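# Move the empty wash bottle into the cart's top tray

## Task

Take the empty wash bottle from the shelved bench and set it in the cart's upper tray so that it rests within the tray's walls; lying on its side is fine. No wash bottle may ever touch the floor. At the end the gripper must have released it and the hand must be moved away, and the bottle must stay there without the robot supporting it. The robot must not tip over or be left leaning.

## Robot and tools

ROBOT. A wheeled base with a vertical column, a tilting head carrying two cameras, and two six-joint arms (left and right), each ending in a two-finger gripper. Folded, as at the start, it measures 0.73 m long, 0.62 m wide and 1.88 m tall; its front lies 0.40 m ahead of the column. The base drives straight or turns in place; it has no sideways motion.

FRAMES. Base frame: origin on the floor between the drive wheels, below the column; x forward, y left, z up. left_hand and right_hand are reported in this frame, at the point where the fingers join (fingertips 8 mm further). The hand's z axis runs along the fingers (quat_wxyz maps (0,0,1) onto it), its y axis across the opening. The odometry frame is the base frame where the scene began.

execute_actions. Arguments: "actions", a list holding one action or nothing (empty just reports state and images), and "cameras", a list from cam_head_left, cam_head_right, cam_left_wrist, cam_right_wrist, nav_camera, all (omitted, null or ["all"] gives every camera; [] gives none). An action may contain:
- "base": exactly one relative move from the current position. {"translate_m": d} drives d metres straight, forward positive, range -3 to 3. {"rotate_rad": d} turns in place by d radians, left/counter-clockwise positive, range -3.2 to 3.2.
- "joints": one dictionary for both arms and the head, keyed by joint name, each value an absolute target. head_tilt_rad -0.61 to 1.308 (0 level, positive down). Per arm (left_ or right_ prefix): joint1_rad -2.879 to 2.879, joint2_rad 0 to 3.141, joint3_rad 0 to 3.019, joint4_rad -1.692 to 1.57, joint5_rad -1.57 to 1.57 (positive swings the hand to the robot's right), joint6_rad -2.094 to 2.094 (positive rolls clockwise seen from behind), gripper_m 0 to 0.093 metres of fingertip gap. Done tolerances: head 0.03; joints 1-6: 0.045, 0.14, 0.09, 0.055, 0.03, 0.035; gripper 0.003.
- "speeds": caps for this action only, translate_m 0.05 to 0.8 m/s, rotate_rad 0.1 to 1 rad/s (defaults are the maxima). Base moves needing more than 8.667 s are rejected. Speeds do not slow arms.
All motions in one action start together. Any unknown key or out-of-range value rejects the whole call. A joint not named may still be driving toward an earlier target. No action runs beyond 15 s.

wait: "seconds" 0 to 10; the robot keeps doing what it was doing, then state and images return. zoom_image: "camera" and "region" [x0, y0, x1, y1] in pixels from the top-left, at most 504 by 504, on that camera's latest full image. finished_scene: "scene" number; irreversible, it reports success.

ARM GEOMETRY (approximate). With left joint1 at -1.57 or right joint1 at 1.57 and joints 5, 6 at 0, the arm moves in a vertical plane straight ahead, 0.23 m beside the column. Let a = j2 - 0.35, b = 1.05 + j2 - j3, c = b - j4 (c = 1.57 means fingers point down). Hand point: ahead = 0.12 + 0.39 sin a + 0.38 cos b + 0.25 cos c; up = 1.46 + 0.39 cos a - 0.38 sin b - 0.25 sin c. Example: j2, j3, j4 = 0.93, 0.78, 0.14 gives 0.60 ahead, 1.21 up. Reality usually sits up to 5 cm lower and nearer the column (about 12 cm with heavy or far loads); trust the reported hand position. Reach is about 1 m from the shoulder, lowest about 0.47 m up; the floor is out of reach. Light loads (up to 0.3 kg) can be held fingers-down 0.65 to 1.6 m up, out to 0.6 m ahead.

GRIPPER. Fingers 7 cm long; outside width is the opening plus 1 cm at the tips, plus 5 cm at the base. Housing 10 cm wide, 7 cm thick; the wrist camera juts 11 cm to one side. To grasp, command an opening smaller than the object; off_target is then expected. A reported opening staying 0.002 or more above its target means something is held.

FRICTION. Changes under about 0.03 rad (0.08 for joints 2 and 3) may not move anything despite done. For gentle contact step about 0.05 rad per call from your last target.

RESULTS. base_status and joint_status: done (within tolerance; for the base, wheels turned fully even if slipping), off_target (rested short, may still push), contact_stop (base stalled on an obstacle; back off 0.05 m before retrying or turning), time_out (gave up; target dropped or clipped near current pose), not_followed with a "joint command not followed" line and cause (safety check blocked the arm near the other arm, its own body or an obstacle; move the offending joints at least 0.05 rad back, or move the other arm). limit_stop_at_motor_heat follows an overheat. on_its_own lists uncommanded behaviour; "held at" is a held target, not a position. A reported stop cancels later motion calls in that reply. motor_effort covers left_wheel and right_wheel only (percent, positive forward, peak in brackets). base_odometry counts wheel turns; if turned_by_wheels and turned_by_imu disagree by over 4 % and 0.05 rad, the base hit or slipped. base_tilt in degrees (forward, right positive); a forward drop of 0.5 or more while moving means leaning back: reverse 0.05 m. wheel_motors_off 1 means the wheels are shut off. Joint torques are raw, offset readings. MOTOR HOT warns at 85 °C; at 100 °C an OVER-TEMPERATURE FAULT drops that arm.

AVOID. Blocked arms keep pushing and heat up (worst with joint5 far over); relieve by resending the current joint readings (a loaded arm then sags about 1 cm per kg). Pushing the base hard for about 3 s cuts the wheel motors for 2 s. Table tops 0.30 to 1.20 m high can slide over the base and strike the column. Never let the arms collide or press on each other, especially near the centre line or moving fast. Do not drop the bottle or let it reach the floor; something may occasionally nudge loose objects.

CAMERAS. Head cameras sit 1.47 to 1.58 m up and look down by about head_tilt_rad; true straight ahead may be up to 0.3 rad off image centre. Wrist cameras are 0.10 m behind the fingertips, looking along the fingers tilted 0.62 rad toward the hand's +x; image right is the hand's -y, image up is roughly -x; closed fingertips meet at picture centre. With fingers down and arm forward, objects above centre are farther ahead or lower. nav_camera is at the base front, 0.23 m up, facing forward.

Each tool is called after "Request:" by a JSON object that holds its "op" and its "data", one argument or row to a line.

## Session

Request:
{"op": "execute_actions", "data": {
  "actions": [
    {"joints":{"head_tilt_rad":0.3}}
  ]
}}

Scene clock: 0.90 s.
Joint torques (N m, as the arm reports them, + toward a larger angle): left_arm=[-0.73 -7.32 -1.   -1.32 -0.03 -0.06] | right_arm=[-0.47 -5.58 -0.88 -1.48  0.09  0.13]
base_odometry: x=+0.000 y=+0.000 heading=+0.000 (m, m, rad; odometry frame)
turned_by_wheels: +0.000 (rad since the last result)
turned_by_imu: +0.000 (rad since the last result)
base_tilt: forward=-0.1 right=+0.2 (deg)
base_status: not commanded
joint_positions: head_tilt_rad=+0.319 left_joint1_rad=-1.566 left_joint2_rad=+0.921 left_joint3_rad=+0.416 left_joint4_rad=-0.912 left_joint5_rad=-0.044 left_joint6_rad=-0.085 left_gripper_m=+0.095 right_joint1_rad=+1.549 right_joint2_rad=+0.877 right_joint3_rad=+0.380 right_joint4_rad=-0.965 right_joint5_rad=+0.048 right_joint6_rad=+0.069 right_gripper_m=+0.095
joint_status: all done
wheel_motors_off: 0
motor_effort: left_wheel=+2(2) right_wheel=+2(3) (%)
left_hand: x=+0.1488 y=+0.2333 z=+1.2434 quat_wxyz=(+0.431, +0.031, -0.901, -0.040) (m; base frame)
right_hand: x=+0.1306 y=-0.2380 z=+1.2613 quat_wxyz=(+0.451, -0.029, -0.891, +0.043) (m; base frame)
pictures: cam_head_left, cam_head_right, cam_left_wrist, cam_right_wrist, nav_camera
Images, in order (width x height): cam_head_left 672x504, cam_head_right 672x504, cam_left_wrist 504x504, cam_right_wrist 504x504, nav_camera 672x504.

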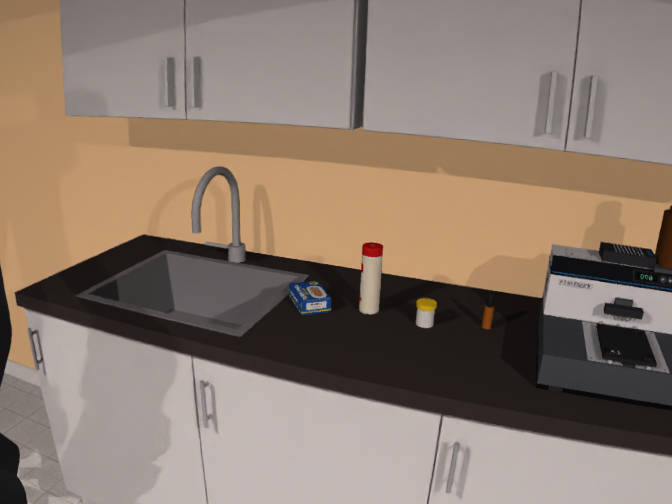

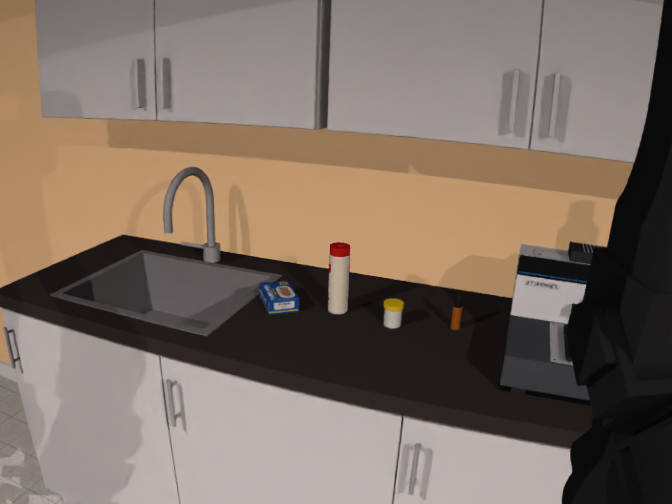

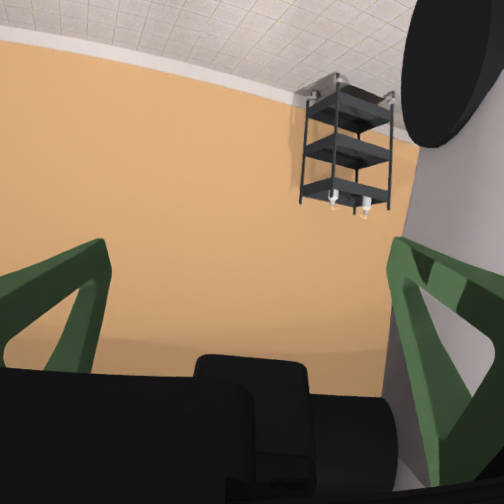

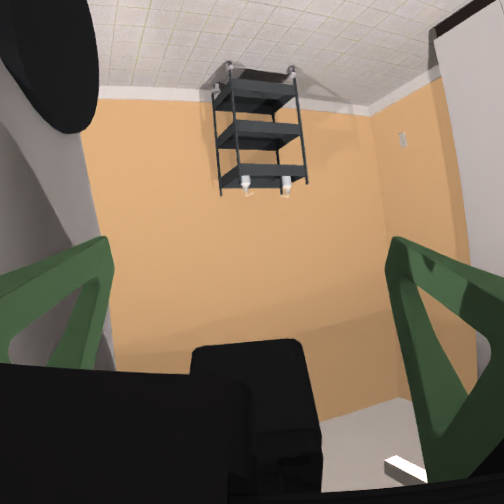

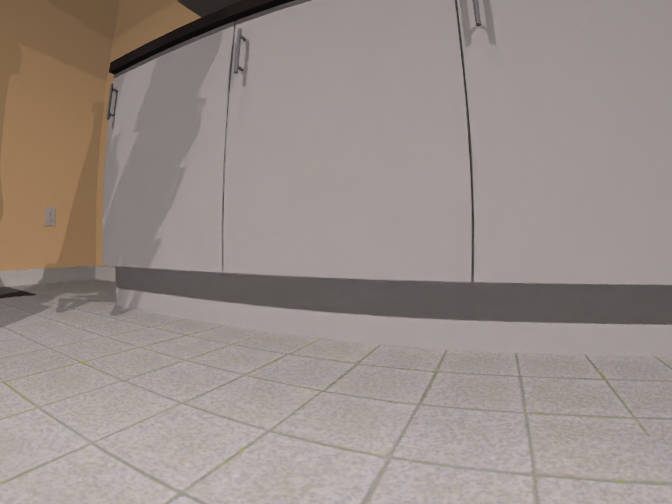

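Bench is to the left.

Request:
{"op": "execute_actions", "data": {
  "actions": [
    {"base":{"rotate_rad":1.25}}
  ],
  "cameras": ["cam_head_left","nav_camera"]
}}

Scene clock: 6.97 s.
Joint torques (N m, as the arm reports them, + toward a larger angle): left_arm=[-1.1  -6.94 -1.   -1.37 -0.04 -0.06] | right_arm=[-0.3  -5.63 -0.83 -1.45  0.13  0.1 ]
base_odometry: x=+0.000 y=+0.000 heading=+1.250 (m, m, rad; odometry frame)
turned_by_wheels: +1.250 (rad since the last result)
turned_by_imu: +1.235 (rad since the last result)
base_tilt: forward=-0.1 right=+0.2 (deg)
base_status: done
joint_positions: head_tilt_rad=+0.319 left_joint1_rad=-1.566 left_joint2_rad=+0.921 left_joint3_rad=+0.416 left_joint4_rad=-0.912 left_joint5_rad=-0.044 left_joint6_rad=-0.085 left_gripper_m=+0.095 right_joint1_rad=+1.549 right_joint2_rad=+0.877 right_joint3_rad=+0.380 right_joint4_rad=-0.965 right_joint5_rad=+0.048 right_joint6_rad=+0.069 right_gripper_m=+0.095
joint_status: not commanded
wheel_motors_off: 0
motor_effort: left_wheel=+0(30) right_wheel=+0(34) (%)
left_hand: x=+0.1488 y=+0.2333 z=+1.2434 quat_wxyz=(+0.431, +0.031, -0.901, -0.040) (m; base frame)
right_hand: x=+0.1306 y=-0.2380 z=+1.2613 quat_wxyz=(+0.451, -0.029, -0.891, +0.043) (m; base frame)
pictures: cam_head_left, nav_camera
Images, in order (width x height): cam_head_left 672x504, nav_camera 672x504.

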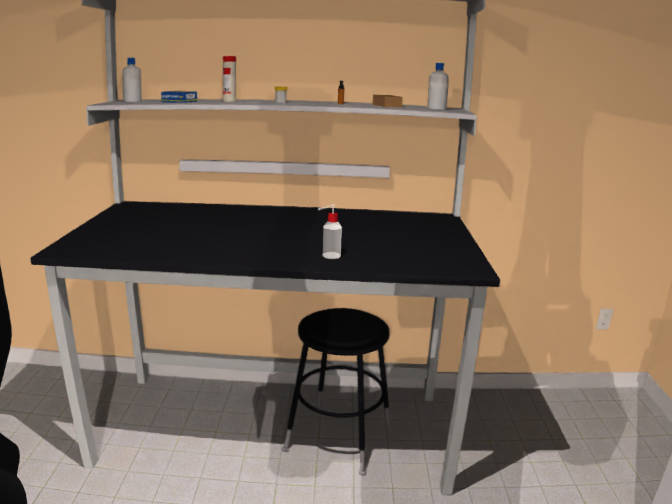

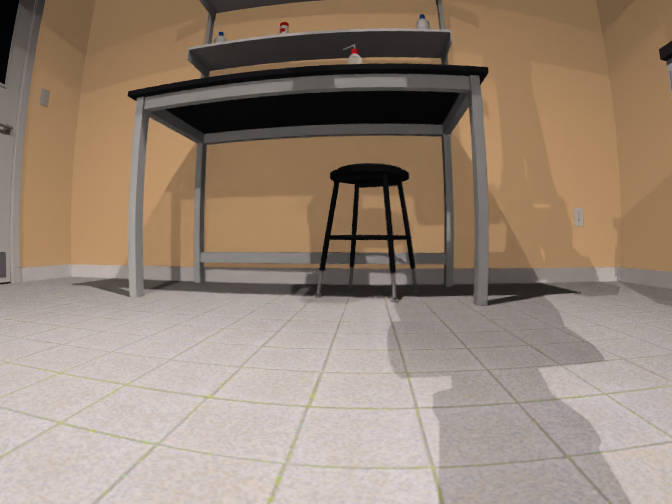

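Request:
{"op": "execute_actions", "data": {
  "actions": [
    {"base":{"rotate_rad":0.07},"joints":{"right_joint1_rad":1.57,"right_joint2_rad":1.871,"right_joint3_rad":1.407,"right_joint4_rad":1.014,"right_joint5_rad":0,"right_joint6_rad":0,"head_tilt_rad":0.6}}
  ],
  "cameras": []
}}

Request:
{"op": "execute_actions", "data": {
  "actions": [
    {"base":{"translate_m":0.95},"speeds":{"translate_m":0.6}}
  ],
  "cameras": ["cam_head_left","cam_right_wrist","nav_camera"]
}}

Scene clock: 27.40 s.
Joint torques (N m, as the arm reports them, + toward a larger angle): left_arm=[-0.61 -7.53 -1.08 -1.28 -0.01 -0.06] | right_arm=[  0.53 -17.72   3.16   2.74  -0.04  -0.03]
base_odometry: x=+0.000 y=+0.000 heading=+1.319 (m, m, rad; odometry frame)
turned_by_wheels: +0.069 (rad since the last result)
turned_by_imu: +0.070 (rad since the last result)
base_tilt: forward=-0.1 right=+0.2 (deg)
base_status: done
joint_positions: head_tilt_rad=+0.603 left_joint1_rad=-1.566 left_joint2_rad=+0.921 left_joint3_rad=+0.416 left_joint4_rad=-0.912 left_joint5_rad=-0.044 left_joint6_rad=-0.085 left_gripper_m=+0.095 right_joint1_rad=+1.558 right_joint2_rad=+1.878 right_joint3_rad=+1.399 right_joint4_rad=+0.990 right_joint5_rad=+0.004 right_joint6_rad=+0.011 right_gripper_m=+0.095
joint_status: all done
wheel_motors_off: 0
motor_effort: left_wheel=-1(29) right_wheel=+1(30) (%)
left_hand: x=+0.1488 y=+0.2333 z=+1.2434 quat_wxyz=(+0.431, +0.031, -0.901, -0.040) (m; base frame)
right_hand: x=+0.7367 y=-0.2356 z=+0.9636 quat_wxyz=(-0.494, -0.006, -0.869, +0.005) (m; base frame)
pictures: none
No camera images: the call's "cameras" was empty. Leave "cameras" out to get every camera's image.

Scene clock: 30.57 s.
Joint torques (N m, as the arm reports them, + toward a larger angle): left_arm=[-0.8  -7.39 -1.06 -1.34 -0.02 -0.06] | right_arm=[  0.66 -18.21   3.15   2.81  -0.06  -0.04]
base_odometry: x=+0.237 y=+0.920 heading=+1.319 (m, m, rad; odometry frame)
turned_by_wheels: +0.000 (rad since the last result)
turned_by_imu: +0.002 (rad since the last result)
base_tilt: forward=+0.0 right=+0.2 (deg)
base_status: done
joint_positions: head_tilt_rad=+0.604 left_joint1_rad=-1.566 left_joint2_rad=+0.921 left_joint3_rad=+0.417 left_joint4_rad=-0.912 left_joint5_rad=-0.044 left_joint6_rad=-0.085 left_gripper_m=+0.095 right_joint1_rad=+1.558 right_joint2_rad=+1.878 right_joint3_rad=+1.400 right_joint4_rad=+0.990 right_joint5_rad=+0.004 right_joint6_rad=+0.011 right_gripper_m=+0.095
joint_status: not commanded
wheel_motors_off: 0
motor_effort: left_wheel=+0(43) right_wheel=-1(54) (%)
left_hand: x=+0.1492 y=+0.2333 z=+1.2432 quat_wxyz=(+0.430, +0.031, -0.901, -0.040) (m; base frame)
right_hand: x=+0.7373 y=-0.2356 z=+0.9639 quat_wxyz=(-0.495, -0.006, -0.869, +0.005) (m; base frame)
pictures: cam_head_left, cam_right_wrist, nav_camera
Images, in order (width x height): cam_head_left 672x504, cam_right_wrist 504x504, nav_camera 672x504.

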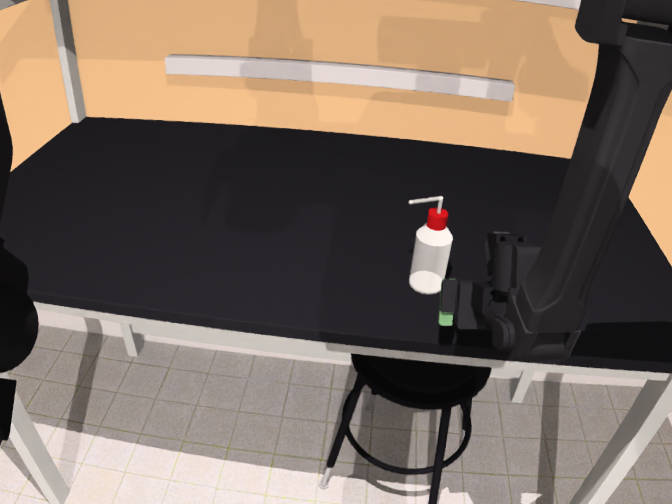

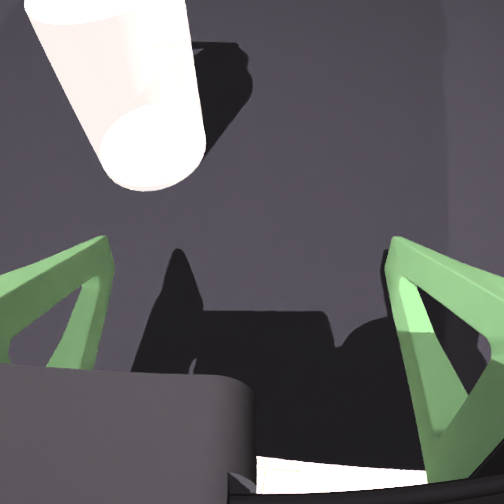

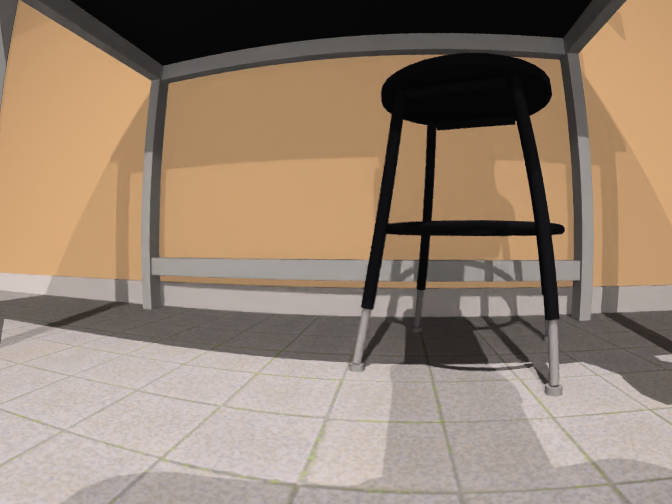

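Request:
{"op": "execute_actions", "data": {
  "actions": [
    {"base":{"rotate_rad":0.067}}
  ],
  "cameras": ["cam_right_wrist"]
}}

Request:
{"op": "execute_actions", "data": {
  "actions": [
    {"base":{"translate_m":0.07},"speeds":{"translate_m":0.1}}
  ],
  "cameras": ["cam_right_wrist"]
}}

Scene clock: 37.37 s.
Joint torques (N m, as the arm reports them, + toward a larger angle): left_arm=[-0.85 -7.05 -1.08 -1.25 -0.03 -0.06] | right_arm=[ -0.58 -17.63   3.05   2.7   -0.03  -0.03]
base_odometry: x=+0.237 y=+0.920 heading=+1.385 (m, m, rad; odometry frame)
turned_by_wheels: +0.066 (rad since the last result)
turned_by_imu: +0.065 (rad since the last result)
base_tilt: forward=-0.1 right=+0.3 (deg)
base_status: done
joint_positions: head_tilt_rad=+0.604 left_joint1_rad=-1.566 left_joint2_rad=+0.921 left_joint3_rad=+0.417 left_joint4_rad=-0.912 left_joint5_rad=-0.044 left_joint6_rad=-0.085 left_gripper_m=+0.095 right_joint1_rad=+1.569 right_joint2_rad=+1.878 right_joint3_rad=+1.400 right_joint4_rad=+0.990 right_joint5_rad=+0.003 right_joint6_rad=+0.011 right_gripper_m=+0.095
joint_status: not commanded
wheel_motors_off: 0
motor_effort: left_wheel=-1(37) right_wheel=+0(44) (%)
left_hand: x=+0.1492 y=+0.2333 z=+1.2432 quat_wxyz=(+0.430, +0.031, -0.901, -0.040) (m; base frame)
right_hand: x=+0.7373 y=-0.2273 z=+0.9639 quat_wxyz=(-0.495, -0.006, -0.869, -0.001) (m; base frame)
pictures: cam_right_wrist
Images, in order (width x height): cam_right_wrist 504x504.

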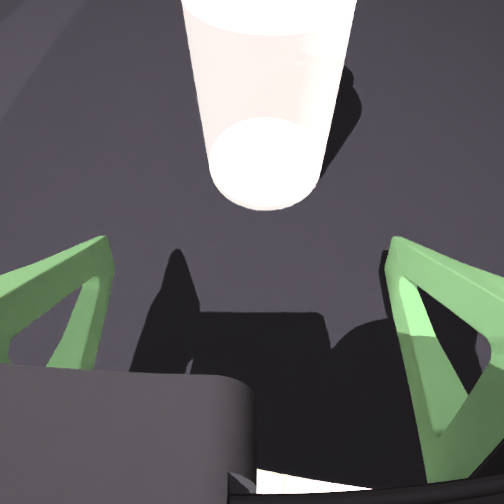

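Scene clock: 38.83 s.
Joint torques (N m, as the arm reports them, + toward a larger angle): left_arm=[-1.   -6.73 -1.14 -1.34 -0.02 -0.08] | right_arm=[ -0.42 -18.35   3.01   2.65  -0.03  -0.03]
base_odometry: x=+0.249 y=+0.989 heading=+1.386 (m, m, rad; odometry frame)
turned_by_wheels: +0.001 (rad since the last result)
turned_by_imu: +0.001 (rad since the last result)
base_tilt: forward=-0.1 right=+0.2 (deg)
base_status: done
joint_positions: head_tilt_rad=+0.604 left_joint1_rad=-1.566 left_joint2_rad=+0.921 left_joint3_rad=+0.417 left_joint4_rad=-0.912 left_joint5_rad=-0.044 left_joint6_rad=-0.085 left_gripper_m=+0.095 right_joint1_rad=+1.569 right_joint2_rad=+1.878 right_joint3_rad=+1.402 right_joint4_rad=+0.990 right_joint5_rad=+0.003 right_joint6_rad=+0.011 right_gripper_m=+0.095
joint_status: not commanded
wheel_motors_off: 0
motor_effort: left_wheel=+0(55) right_wheel=-1(35) (%)
left_hand: x=+0.1492 y=+0.2333 z=+1.2432 quat_wxyz=(+0.430, +0.031, -0.901, -0.040) (m; base frame)
right_hand: x=+0.7386 y=-0.2273 z=+0.9648 quat_wxyz=(-0.496, -0.006, -0.868, -0.001) (m; base frame)
pictures: cam_right_wrist
Images, in order (width x height): cam_right_wrist 504x504.

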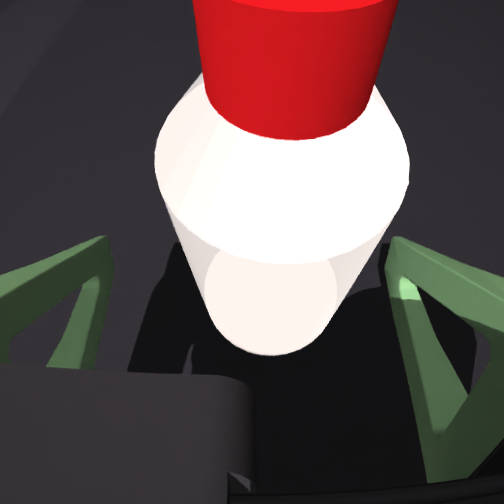

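Request:
{"op": "execute_actions", "data": {
  "actions": [
    {"base":{"translate_m":0.022},"speeds":{"translate_m":0.1}}
  ],
  "cameras": []
}}

Request:
{"op": "execute_actions", "data": {
  "actions": [
    {"joints":{"right_gripper_m":0.03}}
  ],
  "cameras": ["cam_right_wrist"]
}}

Request:
{"op": "execute_actions", "data": {
  "actions": [
    {"joints":{"right_joint2_rad":1.411,"right_joint3_rad":0.891,"right_joint4_rad":1.07}}
  ],
  "cameras": ["cam_head_left"]
}}

Scene clock: 47.00 s.
Joint torques (N m, as the arm reports them, + toward a larger angle): left_arm=[-0.22 -7.66 -1.23 -1.36 -0.01 -0.07] | right_arm=[ -0.1  -18.34   3.03   2.72  -0.02  -0.04]
base_odometry: x=+0.254 y=+1.011 heading=+1.387 (m, m, rad; odometry frame)
turned_by_wheels: +0.001 (rad since the last result)
turned_by_imu: +0.002 (rad since the last result)
base_tilt: forward=+0.0 right=+0.2 (deg)
base_status: done
joint_positions: head_tilt_rad=+0.604 left_joint1_rad=-1.566 left_joint2_rad=+0.921 left_joint3_rad=+0.416 left_joint4_rad=-0.912 left_joint5_rad=-0.044 left_joint6_rad=-0.085 left_gripper_m=+0.095 right_joint1_rad=+1.569 right_joint2_rad=+1.877 right_joint3_rad=+1.402 right_joint4_rad=+0.990 right_joint5_rad=+0.003 right_joint6_rad=+0.011 right_gripper_m=+0.095
joint_status: not commanded
wheel_motors_off: 0
motor_effort: left_wheel=+0(41) right_wheel=-1(42) (%)
left_hand: x=+0.1488 y=+0.2333 z=+1.2434 quat_wxyz=(+0.431, +0.031, -0.901, -0.040) (m; base frame)
right_hand: x=+0.7388 y=-0.2273 z=+0.9650 quat_wxyz=(-0.496, -0.006, -0.868, -0.001) (m; base frame)
pictures: none
No camera images: the call's "cameras" was empty. Leave "cameras" out to get every camera's image.

Scene clock: 47.63 s.
Joint torques (N m, as the arm reports them, + toward a larger angle): left_arm=[-0.31 -7.3  -0.94 -1.39 -0.01 -0.07] | right_arm=[ -0.17 -17.86   2.97   2.79   0.02  -0.03]
base_odometry: x=+0.254 y=+1.011 heading=+1.387 (m, m, rad; odometry frame)
turned_by_wheels: +0.000 (rad since the last result)
turned_by_imu: +0.000 (rad since the last result)
base_tilt: forward=-0.1 right=+0.3 (deg)
base_status: not commanded
joint_positions: head_tilt_rad=+0.604 left_joint1_rad=-1.566 left_joint2_rad=+0.921 left_joint3_rad=+0.416 left_joint4_rad=-0.912 left_joint5_rad=-0.044 left_joint6_rad=-0.085 left_gripper_m=+0.095 right_joint1_rad=+1.569 right_joint2_rad=+1.877 right_joint3_rad=+1.402 right_joint4_rad=+0.990 right_joint5_rad=+0.003 right_joint6_rad=+0.011 right_gripper_m=+0.055
joint_status: right_gripper_m off_target (ended at +0.055, target +0.030)
wheel_motors_off: 0
motor_effort: left_wheel=+1(1) right_wheel=-1(1) (%)
left_hand: x=+0.1488 y=+0.2333 z=+1.2434 quat_wxyz=(+0.431, +0.031, -0.901, -0.040) (m; base frame)
right_hand: x=+0.7388 y=-0.2272 z=+0.9650 quat_wxyz=(-0.496, -0.005, -0.868, -0.001) (m; base frame)
pictures: cam_right_wrist
Images, in order (width x height): cam_right_wrist 504x504.

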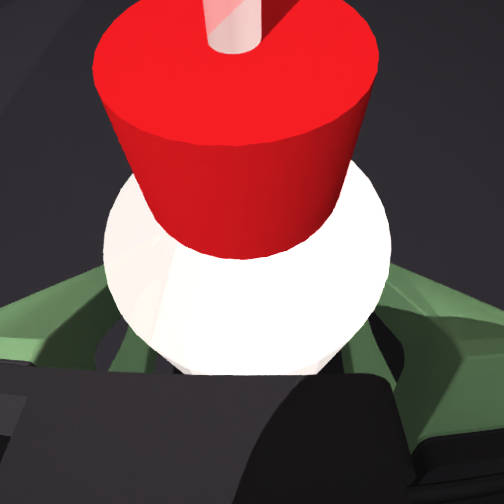

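Scene clock: 48.97 s.
Joint torques (N m, as the arm reports them, + toward a larger angle): left_arm=[-0.88 -7.57 -1.17 -1.43 -0.04 -0.07] | right_arm=[ -0.43 -14.26   2.17   2.66  -0.01  -0.04]
base_odometry: x=+0.254 y=+1.011 heading=+1.387 (m, m, rad; odometry frame)
turned_by_wheels: +0.000 (rad since the last result)
turned_by_imu: +0.000 (rad since the last result)
base_tilt: forward=+0.0 right=+0.2 (deg)
base_status: not commanded
joint_positions: head_tilt_rad=+0.604 left_joint1_rad=-1.566 left_joint2_rad=+0.921 left_joint3_rad=+0.416 left_joint4_rad=-0.912 left_joint5_rad=-0.044 left_joint6_rad=-0.085 left_gripper_m=+0.095 right_joint1_rad=+1.569 right_joint2_rad=+1.404 right_joint3_rad=+0.892 right_joint4_rad=+1.052 right_joint5_rad=+0.003 right_joint6_rad=+0.011 right_gripper_m=+0.055
joint_status: all done
wheel_motors_off: 0
motor_effort: left_wheel=+1(1) right_wheel=-1(1) (%)
left_hand: x=+0.1488 y=+0.2333 z=+1.2434 quat_wxyz=(+0.431, +0.031, -0.901, -0.040) (m; base frame)
right_hand: x=+0.6785 y=-0.2269 z=+1.1434 quat_wxyz=(-0.507, -0.005, -0.862, -0.001) (m; base frame)
pictures: cam_head_left
Images, in order (width x height): cam_head_left 672x504.

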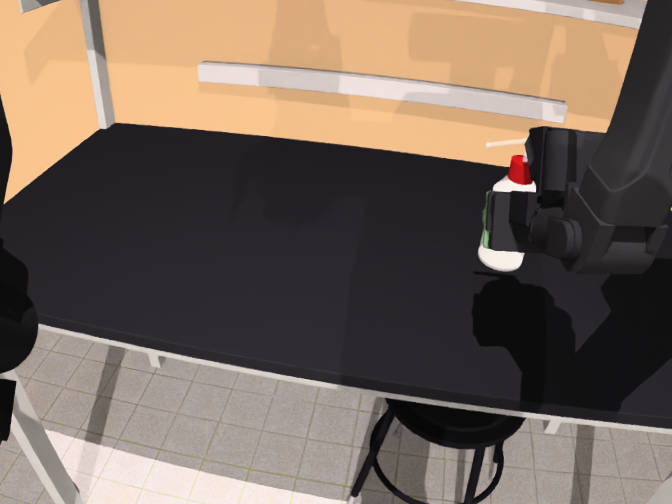

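Request:
{"op": "execute_actions", "data": {
  "actions": [
    {"base":{"translate_m":-0.6},"speeds":{"translate_m":0.5}}
  ],
  "cameras": []
}}

Request:
{"op": "execute_actions", "data": {
  "actions": [
    {"base":{"rotate_rad":1.95},"joints":{"head_tilt_rad":0.4},"speeds":{"rotate_rad":0.6}}
  ],
  "cameras": ["cam_head_left","nav_camera"]
}}

Scene clock: 62.73 s.
Joint torques (N m, as the arm reports them, + toward a larger angle): left_arm=[-0.62 -7.39 -0.84 -1.46 -0.04 -0.07] | right_arm=[ -0.1  -14.     2.31   2.49   0.01  -0.03]
base_odometry: x=+0.144 y=+0.421 heading=+1.387 (m, m, rad; odometry frame)
turned_by_wheels: +0.000 (rad since the last result)
turned_by_imu: +0.001 (rad since the last result)
base_tilt: forward=-0.1 right=+0.2 (deg)
base_status: done
joint_positions: head_tilt_rad=+0.604 left_joint1_rad=-1.566 left_joint2_rad=+0.921 left_joint3_rad=+0.414 left_joint4_rad=-0.912 left_joint5_rad=-0.044 left_joint6_rad=-0.085 left_gripper_m=+0.095 right_joint1_rad=+1.569 right_joint2_rad=+1.405 right_joint3_rad=+0.889 right_joint4_rad=+1.052 right_joint5_rad=+0.003 right_joint6_rad=+0.011 right_gripper_m=+0.055
joint_status: not commanded
wheel_motors_off: 0
motor_effort: left_wheel=+0(47) right_wheel=-1(49) (%)
left_hand: x=+0.1480 y=+0.2333 z=+1.2436 quat_wxyz=(+0.431, +0.031, -0.901, -0.040) (m; base frame)
right_hand: x=+0.6767 y=-0.2269 z=+1.1423 quat_wxyz=(-0.505, -0.005, -0.863, -0.001) (m; base frame)
pictures: none
No camera images: the call's "cameras" was empty. Leave "cameras" out to get every camera's image.

Scene clock: 66.90 s.
Joint torques (N m, as the arm reports them, + toward a larger angle): left_arm=[ 0.03 -7.21 -0.93 -1.38 -0.03 -0.07] | right_arm=[ -0.14 -14.46   2.3    2.45   0.    -0.05]
base_odometry: x=+0.144 y=+0.421 heading=-2.946 (m, m, rad; odometry frame)
turned_by_wheels: +1.950 (rad since the last result)
turned_by_imu: +1.930 (rad since the last result)
base_tilt: forward=-0.1 right=+0.1 (deg)
base_status: done
joint_positions: head_tilt_rad=+0.419 left_joint1_rad=-1.566 left_joint2_rad=+0.921 left_joint3_rad=+0.414 left_joint4_rad=-0.912 left_joint5_rad=-0.044 left_joint6_rad=-0.085 left_gripper_m=+0.095 right_joint1_rad=+1.569 right_joint2_rad=+1.405 right_joint3_rad=+0.889 right_joint4_rad=+1.052 right_joint5_rad=+0.003 right_joint6_rad=+0.011 right_gripper_m=+0.055
joint_status: all done
wheel_motors_off: 0
motor_effort: left_wheel=+0(38) right_wheel=+0(44) (%)
left_hand: x=+0.1480 y=+0.2333 z=+1.2436 quat_wxyz=(+0.431, +0.031, -0.901, -0.040) (m; base frame)
right_hand: x=+0.6767 y=-0.2269 z=+1.1423 quat_wxyz=(-0.505, -0.005, -0.863, -0.001) (m; base frame)
pictures: cam_head_left, nav_camera
Images, in order (width x height): cam_head_left 672x504, nav_camera 672x504.

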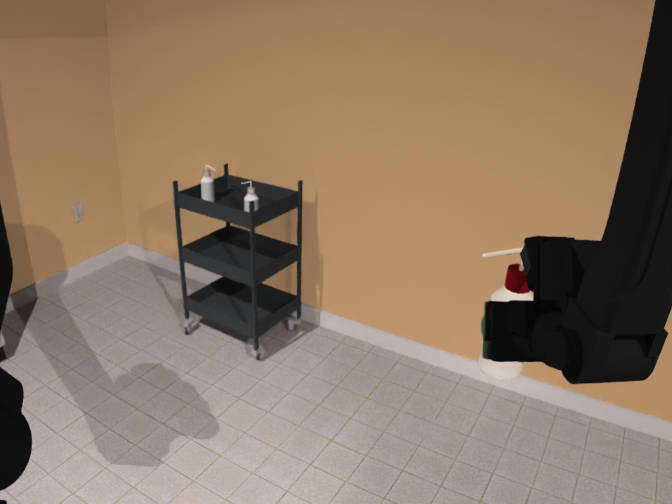

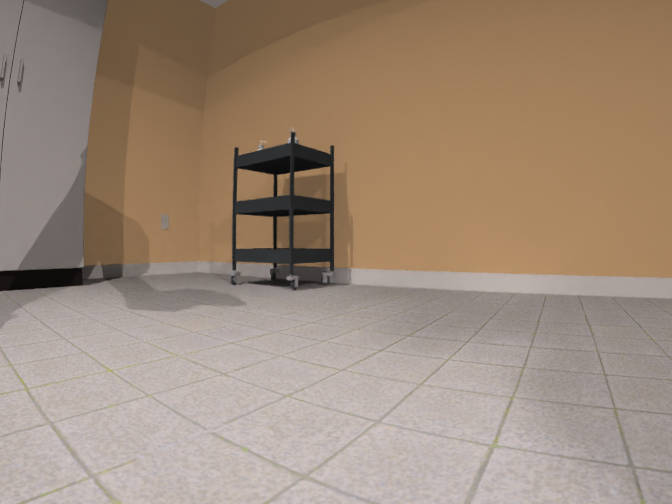

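Request:
{"op": "execute_actions", "data": {
  "actions": [
    {"base":{"rotate_rad":0.17}}
  ],
  "cameras": []
}}

Request:
{"op": "execute_actions", "data": {
  "actions": [
    {"base":{"translate_m":1.45},"joints":{"head_tilt_rad":0.75,"right_joint2_rad":1.576,"right_joint3_rad":1.444,"right_joint4_rad":0.682},"speeds":{"translate_m":0.5}}
  ],
  "cameras": ["cam_head_left","cam_head_right","nav_camera"]
}}

Scene clock: 76.73 s.
Joint torques (N m, as the arm reports them, + toward a larger angle): left_arm=[-0.31 -7.22 -1.07 -1.31 -0.03 -0.06] | right_arm=[ -0.65 -14.22   2.31   2.46   0.01  -0.02]
base_odometry: x=+0.144 y=+0.421 heading=-2.777 (m, m, rad; odometry frame)
turned_by_wheels: +0.170 (rad since the last result)
turned_by_imu: +0.169 (rad since the last result)
base_tilt: forward=-0.1 right=+0.3 (deg)
base_status: done
joint_positions: head_tilt_rad=+0.419 left_joint1_rad=-1.566 left_joint2_rad=+0.921 left_joint3_rad=+0.415 left_joint4_rad=-0.912 left_joint5_rad=-0.044 left_joint6_rad=-0.085 left_gripper_m=+0.095 right_joint1_rad=+1.569 right_joint2_rad=+1.405 right_joint3_rad=+0.889 right_joint4_rad=+1.052 right_joint5_rad=+0.003 right_joint6_rad=+0.011 right_gripper_m=+0.055
joint_status: not commanded
wheel_motors_off: 0
motor_effort: left_wheel=+0(28) right_wheel=+0(31) (%)
left_hand: x=+0.1482 y=+0.2333 z=+1.2436 quat_wxyz=(+0.431, +0.031, -0.901, -0.040) (m; base frame)
right_hand: x=+0.6767 y=-0.2269 z=+1.1423 quat_wxyz=(-0.505, -0.005, -0.863, -0.001) (m; base frame)
pictures: none
No camera images: the call's "cameras" was empty. Leave "cameras" out to get every camera's image.

Scene clock: 81.23 s.
Joint torques (N m, as the arm reports them, + toward a larger angle): left_arm=[-0.71 -7.4  -0.86 -1.37 -0.06 -0.08] | right_arm=[ -0.32 -19.45   6.98   1.22   0.    -0.02]
base_odometry: x=-1.211 y=-0.097 heading=-2.777 (m, m, rad; odometry frame)
turned_by_wheels: +0.000 (rad since the last result)
turned_by_imu: +0.002 (rad since the last result)
base_tilt: forward=-0.1 right=+0.2 (deg)
base_status: done
joint_positions: head_tilt_rad=+0.753 left_joint1_rad=-1.566 left_joint2_rad=+0.921 left_joint3_rad=+0.416 left_joint4_rad=-0.912 left_joint5_rad=-0.044 left_joint6_rad=-0.085 left_gripper_m=+0.095 right_joint1_rad=+1.569 right_joint2_rad=+1.572 right_joint3_rad=+1.431 right_joint4_rad=+0.695 right_joint5_rad=+0.003 right_joint6_rad=+0.011 right_gripper_m=+0.055
joint_status: all done
wheel_motors_off: 0
motor_effort: left_wheel=+0(45) right_wheel=+0(53) (%)
left_hand: x=+0.1488 y=+0.2333 z=+1.2434 quat_wxyz=(+0.431, +0.031, -0.901, -0.040) (m; base frame)
right_hand: x=+0.8448 y=-0.2270 z=+1.1148 quat_wxyz=(-0.513, -0.005, -0.859, -0.001) (m; base frame)
pictures: cam_head_left, cam_head_right, nav_camera
Images, in order (width x height): cam_head_left 672x504, cam_head_right 672x504, nav_camera 672x504.

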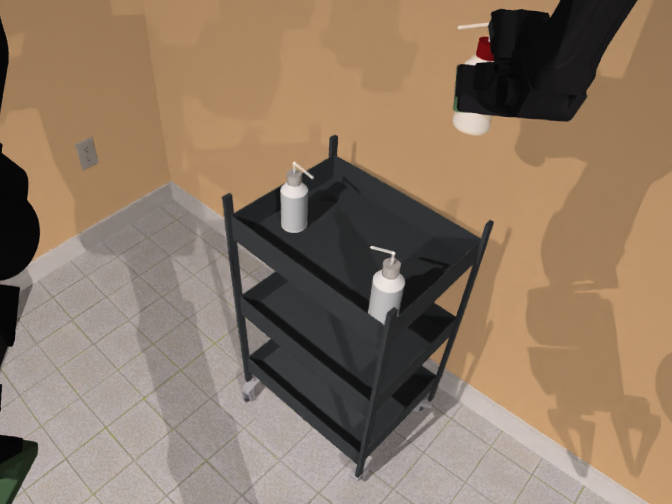

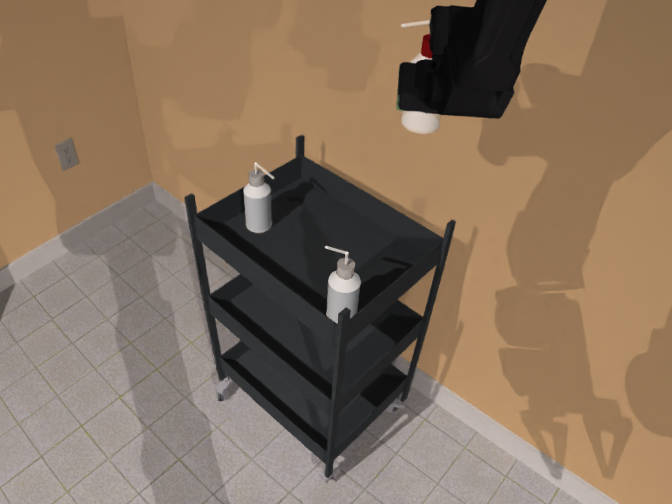

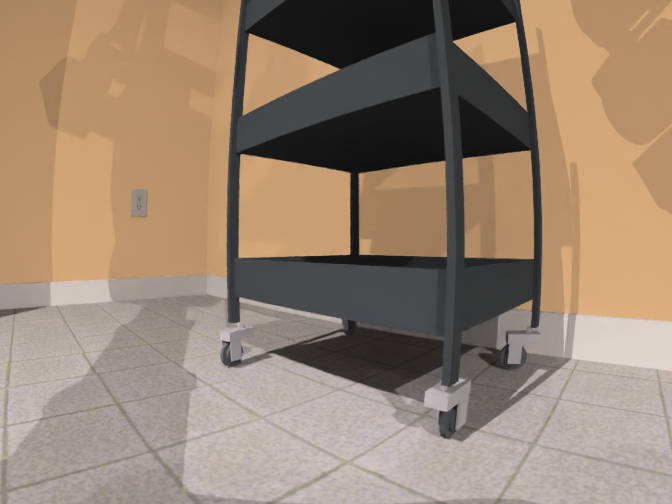

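Request:
{"op": "execute_actions", "data": {
  "actions": [
    {"base":{"translate_m":0.07},"speeds":{"translate_m":0.15}}
  ],
  "cameras": []
}}

Request:
{"op": "execute_actions", "data": {
  "actions": [
    {"base":{"rotate_rad":0.015},"joints":{"right_joint2_rad":2.25,"right_joint3_rad":2.07,"right_joint4_rad":0.75}}
  ],
  "cameras": ["cam_head_left","cam_head_right"]
}}

Scene clock: 95.43 s.
Joint torques (N m, as the arm reports them, + toward a larger angle): left_arm=[-0.68 -7.47 -1.03 -1.31 -0.03 -0.07] | right_arm=[ -0.32 -19.86   6.81   1.25  -0.02  -0.02]
base_odometry: x=-1.276 y=-0.122 heading=-2.776 (m, m, rad; odometry frame)
turned_by_wheels: +0.000 (rad since the last result)
turned_by_imu: +0.001 (rad since the last result)
base_tilt: forward=-0.1 right=+0.2 (deg)
base_status: done
joint_positions: head_tilt_rad=+0.753 left_joint1_rad=-1.566 left_joint2_rad=+0.921 left_joint3_rad=+0.416 left_joint4_rad=-0.912 left_joint5_rad=-0.044 left_joint6_rad=-0.085 left_gripper_m=+0.095 right_joint1_rad=+1.569 right_joint2_rad=+1.572 right_joint3_rad=+1.431 right_joint4_rad=+0.695 right_joint5_rad=+0.003 right_joint6_rad=+0.011 right_gripper_m=+0.055
joint_status: not commanded
wheel_motors_off: 0
motor_effort: left_wheel=+0(30) right_wheel=+0(36) (%)
left_hand: x=+0.1490 y=+0.2333 z=+1.2433 quat_wxyz=(+0.430, +0.031, -0.901, -0.040) (m; base frame)
right_hand: x=+0.8452 y=-0.2270 z=+1.1151 quat_wxyz=(-0.513, -0.005, -0.858, -0.001) (m; base frame)
pictures: none
No camera images: the call's "cameras" was empty. Leave "cameras" out to get every camera's image.

Scene clock: 97.20 s.
Joint torques (N m, as the arm reports them, + toward a larger angle): left_arm=[-0.41 -7.51 -1.19 -1.31 -0.04 -0.06] | right_arm=[ -0.23 -19.67   6.94   2.71  -0.02  -0.02]
base_odometry: x=-1.276 y=-0.122 heading=-2.763 (m, m, rad; odometry frame)
turned_by_wheels: +0.014 (rad since the last result)
turned_by_imu: +0.014 (rad since the last result)
base_tilt: forward=+0.0 right=+0.3 (deg)
base_status: done
joint_positions: head_tilt_rad=+0.753 left_joint1_rad=-1.566 left_joint2_rad=+0.921 left_joint3_rad=+0.416 left_joint4_rad=-0.912 left_joint5_rad=-0.044 left_joint6_rad=-0.085 left_gripper_m=+0.095 right_joint1_rad=+1.571 right_joint2_rad=+2.253 right_joint3_rad=+2.051 right_joint4_rad=+0.728 right_joint5_rad=+0.002 right_joint6_rad=+0.011 right_gripper_m=+0.055
joint_status: all done
wheel_motors_off: 0
motor_effort: left_wheel=-2(39) right_wheel=+3(46) (%)
left_hand: x=+0.1490 y=+0.2333 z=+1.2433 quat_wxyz=(+0.430, +0.031, -0.901, -0.040) (m; base frame)
right_hand: x=+0.8208 y=-0.2260 z=+0.8440 quat_wxyz=(-0.501, -0.005, -0.866, -0.002) (m; base frame)
pictures: cam_head_left, cam_head_right
Images, in order (width x height): cam_head_left 672x504, cam_head_right 672x504.

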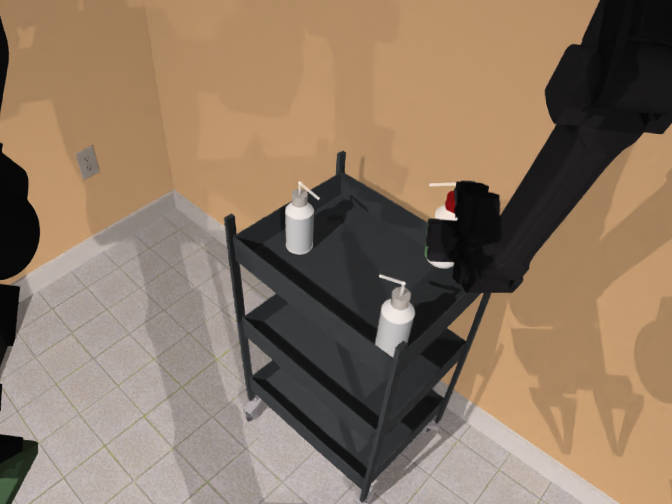

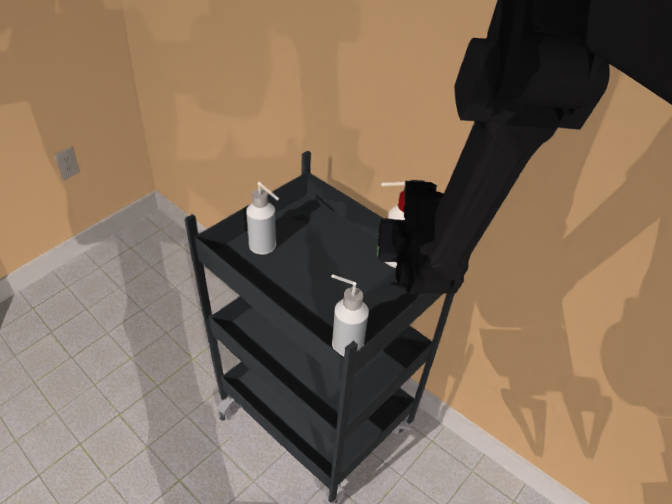

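Request:
{"op": "execute_actions", "data": {
  "actions": [
    {"joints":{"right_joint2_rad":2.39,"right_joint3_rad":2.22,"right_joint4_rad":0.76}}
  ],
  "cameras": ["cam_head_left"]
}}

Request:
{"op": "execute_actions", "data": {
  "actions": [
    {"joints":{"right_gripper_m":0.085}}
  ],
  "cameras": ["cam_head_left","cam_right_wrist"]
}}

Scene clock: 106.47 s.
Joint torques (N m, as the arm reports them, + toward a larger angle): left_arm=[-0.57 -7.22 -0.91 -1.27 -0.03 -0.04] | right_arm=[ -0.17 -19.05   7.02   2.84  -0.01  -0.04]
base_odometry: x=-1.276 y=-0.122 heading=-2.763 (m, m, rad; odometry frame)
turned_by_wheels: +0.000 (rad since the last result)
turned_by_imu: +0.001 (rad since the last result)
base_tilt: forward=-0.1 right=+0.3 (deg)
base_status: not commanded
joint_positions: head_tilt_rad=+0.753 left_joint1_rad=-1.566 left_joint2_rad=+0.921 left_joint3_rad=+0.416 left_joint4_rad=-0.912 left_joint5_rad=-0.044 left_joint6_rad=-0.085 left_gripper_m=+0.095 right_joint1_rad=+1.571 right_joint2_rad=+2.396 right_joint3_rad=+2.200 right_joint4_rad=+0.733 right_joint5_rad=+0.002 right_joint6_rad=+0.011 right_gripper_m=+0.055
joint_status: all done
wheel_motors_off: 0
motor_effort: left_wheel=-3(3) right_wheel=+3(3) (%)
left_hand: x=+0.1490 y=+0.2333 z=+1.2433 quat_wxyz=(+0.430, +0.031, -0.901, -0.040) (m; base frame)
right_hand: x=+0.8023 y=-0.2260 z=+0.7965 quat_wxyz=(-0.505, -0.005, -0.863, -0.002) (m; base frame)
pictures: cam_head_left
Images, in order (width x height): cam_head_left 672x504.

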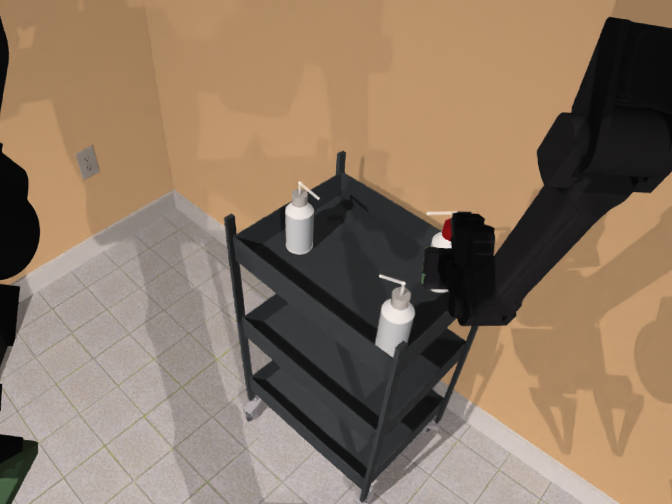

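Scene clock: 107.07 s.
Joint torques (N m, as the arm reports them, + toward a larger angle): left_arm=[-0.04 -7.03 -1.1  -1.27 -0.02 -0.07] | right_arm=[ -0.34 -19.3    7.2    2.76   0.    -0.02]
base_odometry: x=-1.276 y=-0.122 heading=-2.763 (m, m, rad; odometry frame)
turned_by_wheels: +0.000 (rad since the last result)
turned_by_imu: +0.000 (rad since the last result)
base_tilt: forward=+0.0 right=+0.2 (deg)
base_status: not commanded
joint_positions: head_tilt_rad=+0.753 left_joint1_rad=-1.566 left_joint2_rad=+0.921 left_joint3_rad=+0.416 left_joint4_rad=-0.912 left_joint5_rad=-0.044 left_joint6_rad=-0.085 left_gripper_m=+0.095 right_joint1_rad=+1.571 right_joint2_rad=+2.396 right_joint3_rad=+2.200 right_joint4_rad=+0.734 right_joint5_rad=+0.002 right_joint6_rad=+0.011 right_gripper_m=+0.085
joint_status: all done
wheel_motors_off: 0
motor_effort: left_wheel=-2(3) right_wheel=+3(3) (%)
left_hand: x=+0.1490 y=+0.2333 z=+1.2433 quat_wxyz=(+0.430, +0.031, -0.901, -0.040) (m; base frame)
right_hand: x=+0.8024 y=-0.2260 z=+0.7966 quat_wxyz=(-0.506, -0.005, -0.863, -0.002) (m; base frame)
pictures: cam_head_left, cam_right_wrist
Images, in order (width x height): cam_head_left 672x504, cam_right_wrist 504x504.

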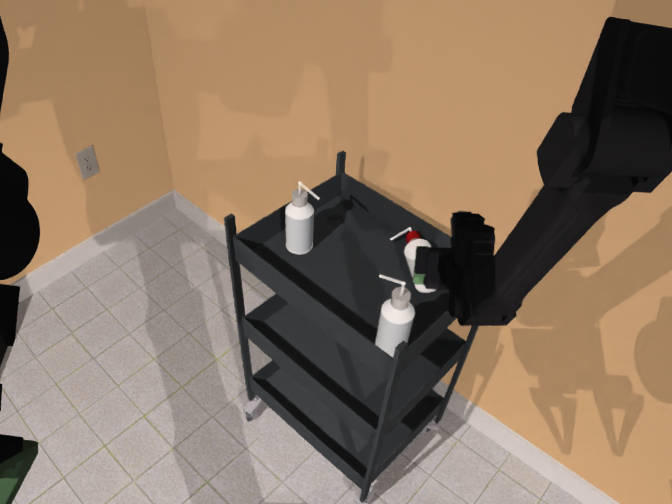

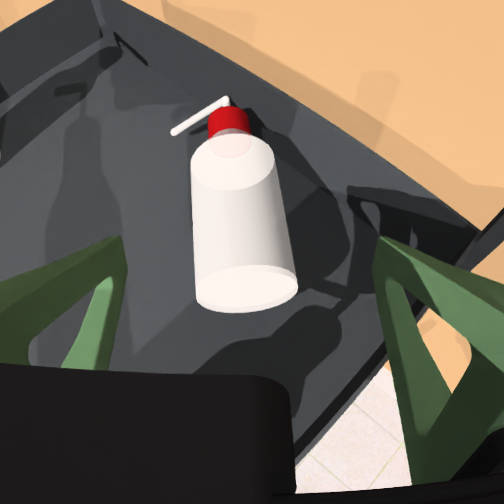

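Request:
{"op": "execute_actions", "data": {
  "actions": [
    {"joints":{"right_joint2_rad":1.576,"right_joint3_rad":1.444,"right_joint4_rad":0.682}}
  ],
  "cameras": []
}}

Request:
{"op": "execute_actions", "data": {
  "actions": [
    {"base":{"translate_m":-0.5},"joints":{"right_joint2_rad":0.92,"right_joint3_rad":0.4,"right_joint4_rad":-0.98}}
  ],
  "cameras": ["cam_head_left"]
}}

Scene clock: 114.83 s.
Joint torques (N m, as the arm reports them, + toward a larger angle): left_arm=[-0.4  -7.43 -1.07 -1.27 -0.02 -0.07] | right_arm=[ -0.48 -19.51   5.9    1.22  -0.02  -0.02]
base_odometry: x=-1.276 y=-0.122 heading=-2.763 (m, m, rad; odometry frame)
turned_by_wheels: +0.000 (rad since the last result)
turned_by_imu: +0.001 (rad since the last result)
base_tilt: forward=-0.1 right=+0.2 (deg)
base_status: not commanded
joint_positions: head_tilt_rad=+0.753 left_joint1_rad=-1.566 left_joint2_rad=+0.921 left_joint3_rad=+0.416 left_joint4_rad=-0.912 left_joint5_rad=-0.044 left_joint6_rad=-0.085 left_gripper_m=+0.095 right_joint1_rad=+1.571 right_joint2_rad=+1.573 right_joint3_rad=+1.441 right_joint4_rad=+0.693 right_joint5_rad=+0.002 right_joint6_rad=+0.011 right_gripper_m=+0.085
joint_status: all done
wheel_motors_off: 0
motor_effort: left_wheel=-3(4) right_wheel=+3(3) (%)
left_hand: x=+0.1490 y=+0.2333 z=+1.2433 quat_wxyz=(+0.430, +0.031, -0.901, -0.040) (m; base frame)
right_hand: x=+0.8494 y=-0.2259 z=+1.1179 quat_wxyz=(-0.516, -0.005, -0.856, -0.002) (m; base frame)
pictures: none
No camera images: the call's "cameras" was empty. Leave "cameras" out to get every camera's image.

Scene clock: 117.20 s.
Joint torques (N m, as the arm reports them, + toward a larger angle): left_arm=[-0.44 -7.15 -1.07 -1.37 -0.01 -0.07] | right_arm=[-0.5  -5.65 -0.77 -2.11 -0.02 -0.04]
base_odometry: x=-0.812 y=+0.063 heading=-2.762 (m, m, rad; odometry frame)
turned_by_wheels: +0.001 (rad since the last result)
turned_by_imu: +0.001 (rad since the last result)
base_tilt: forward=-0.1 right=+0.2 (deg)
base_status: done
joint_positions: head_tilt_rad=+0.753 left_joint1_rad=-1.566 left_joint2_rad=+0.921 left_joint3_rad=+0.414 left_joint4_rad=-0.912 left_joint5_rad=-0.044 left_joint6_rad=-0.085 left_gripper_m=+0.095 right_joint1_rad=+1.571 right_joint2_rad=+0.920 right_joint3_rad=+0.396 right_joint4_rad=-0.961 right_joint5_rad=+0.002 right_joint6_rad=+0.011 right_gripper_m=+0.085
joint_status: all done
wheel_motors_off: 0
motor_effort: left_wheel=+1(48) right_wheel=-1(45) (%)
left_hand: x=+0.1476 y=+0.2333 z=+1.2438 quat_wxyz=(+0.432, +0.031, -0.901, -0.040) (m; base frame)
right_hand: x=+0.1313 y=-0.2259 z=+1.2568 quat_wxyz=(+0.462, -0.004, -0.887, +0.003) (m; base frame)
pictures: cam_head_left
Images, in order (width x height): cam_head_left 672x504.

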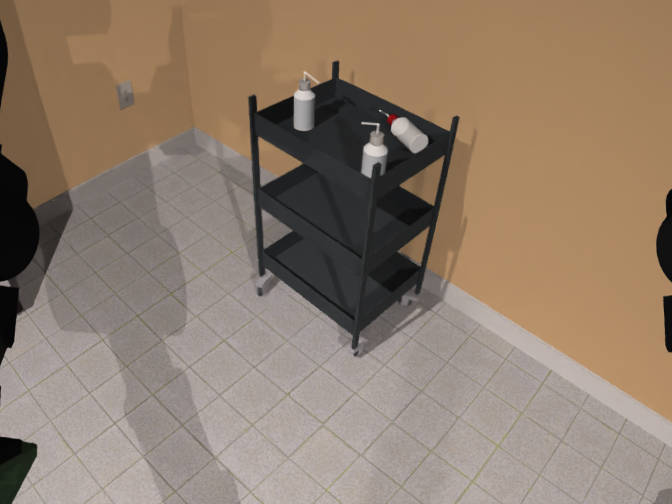

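Request:
{"op": "finished_scene", "data": {
  "scene": 2
}}

The scene is finished: the task was done.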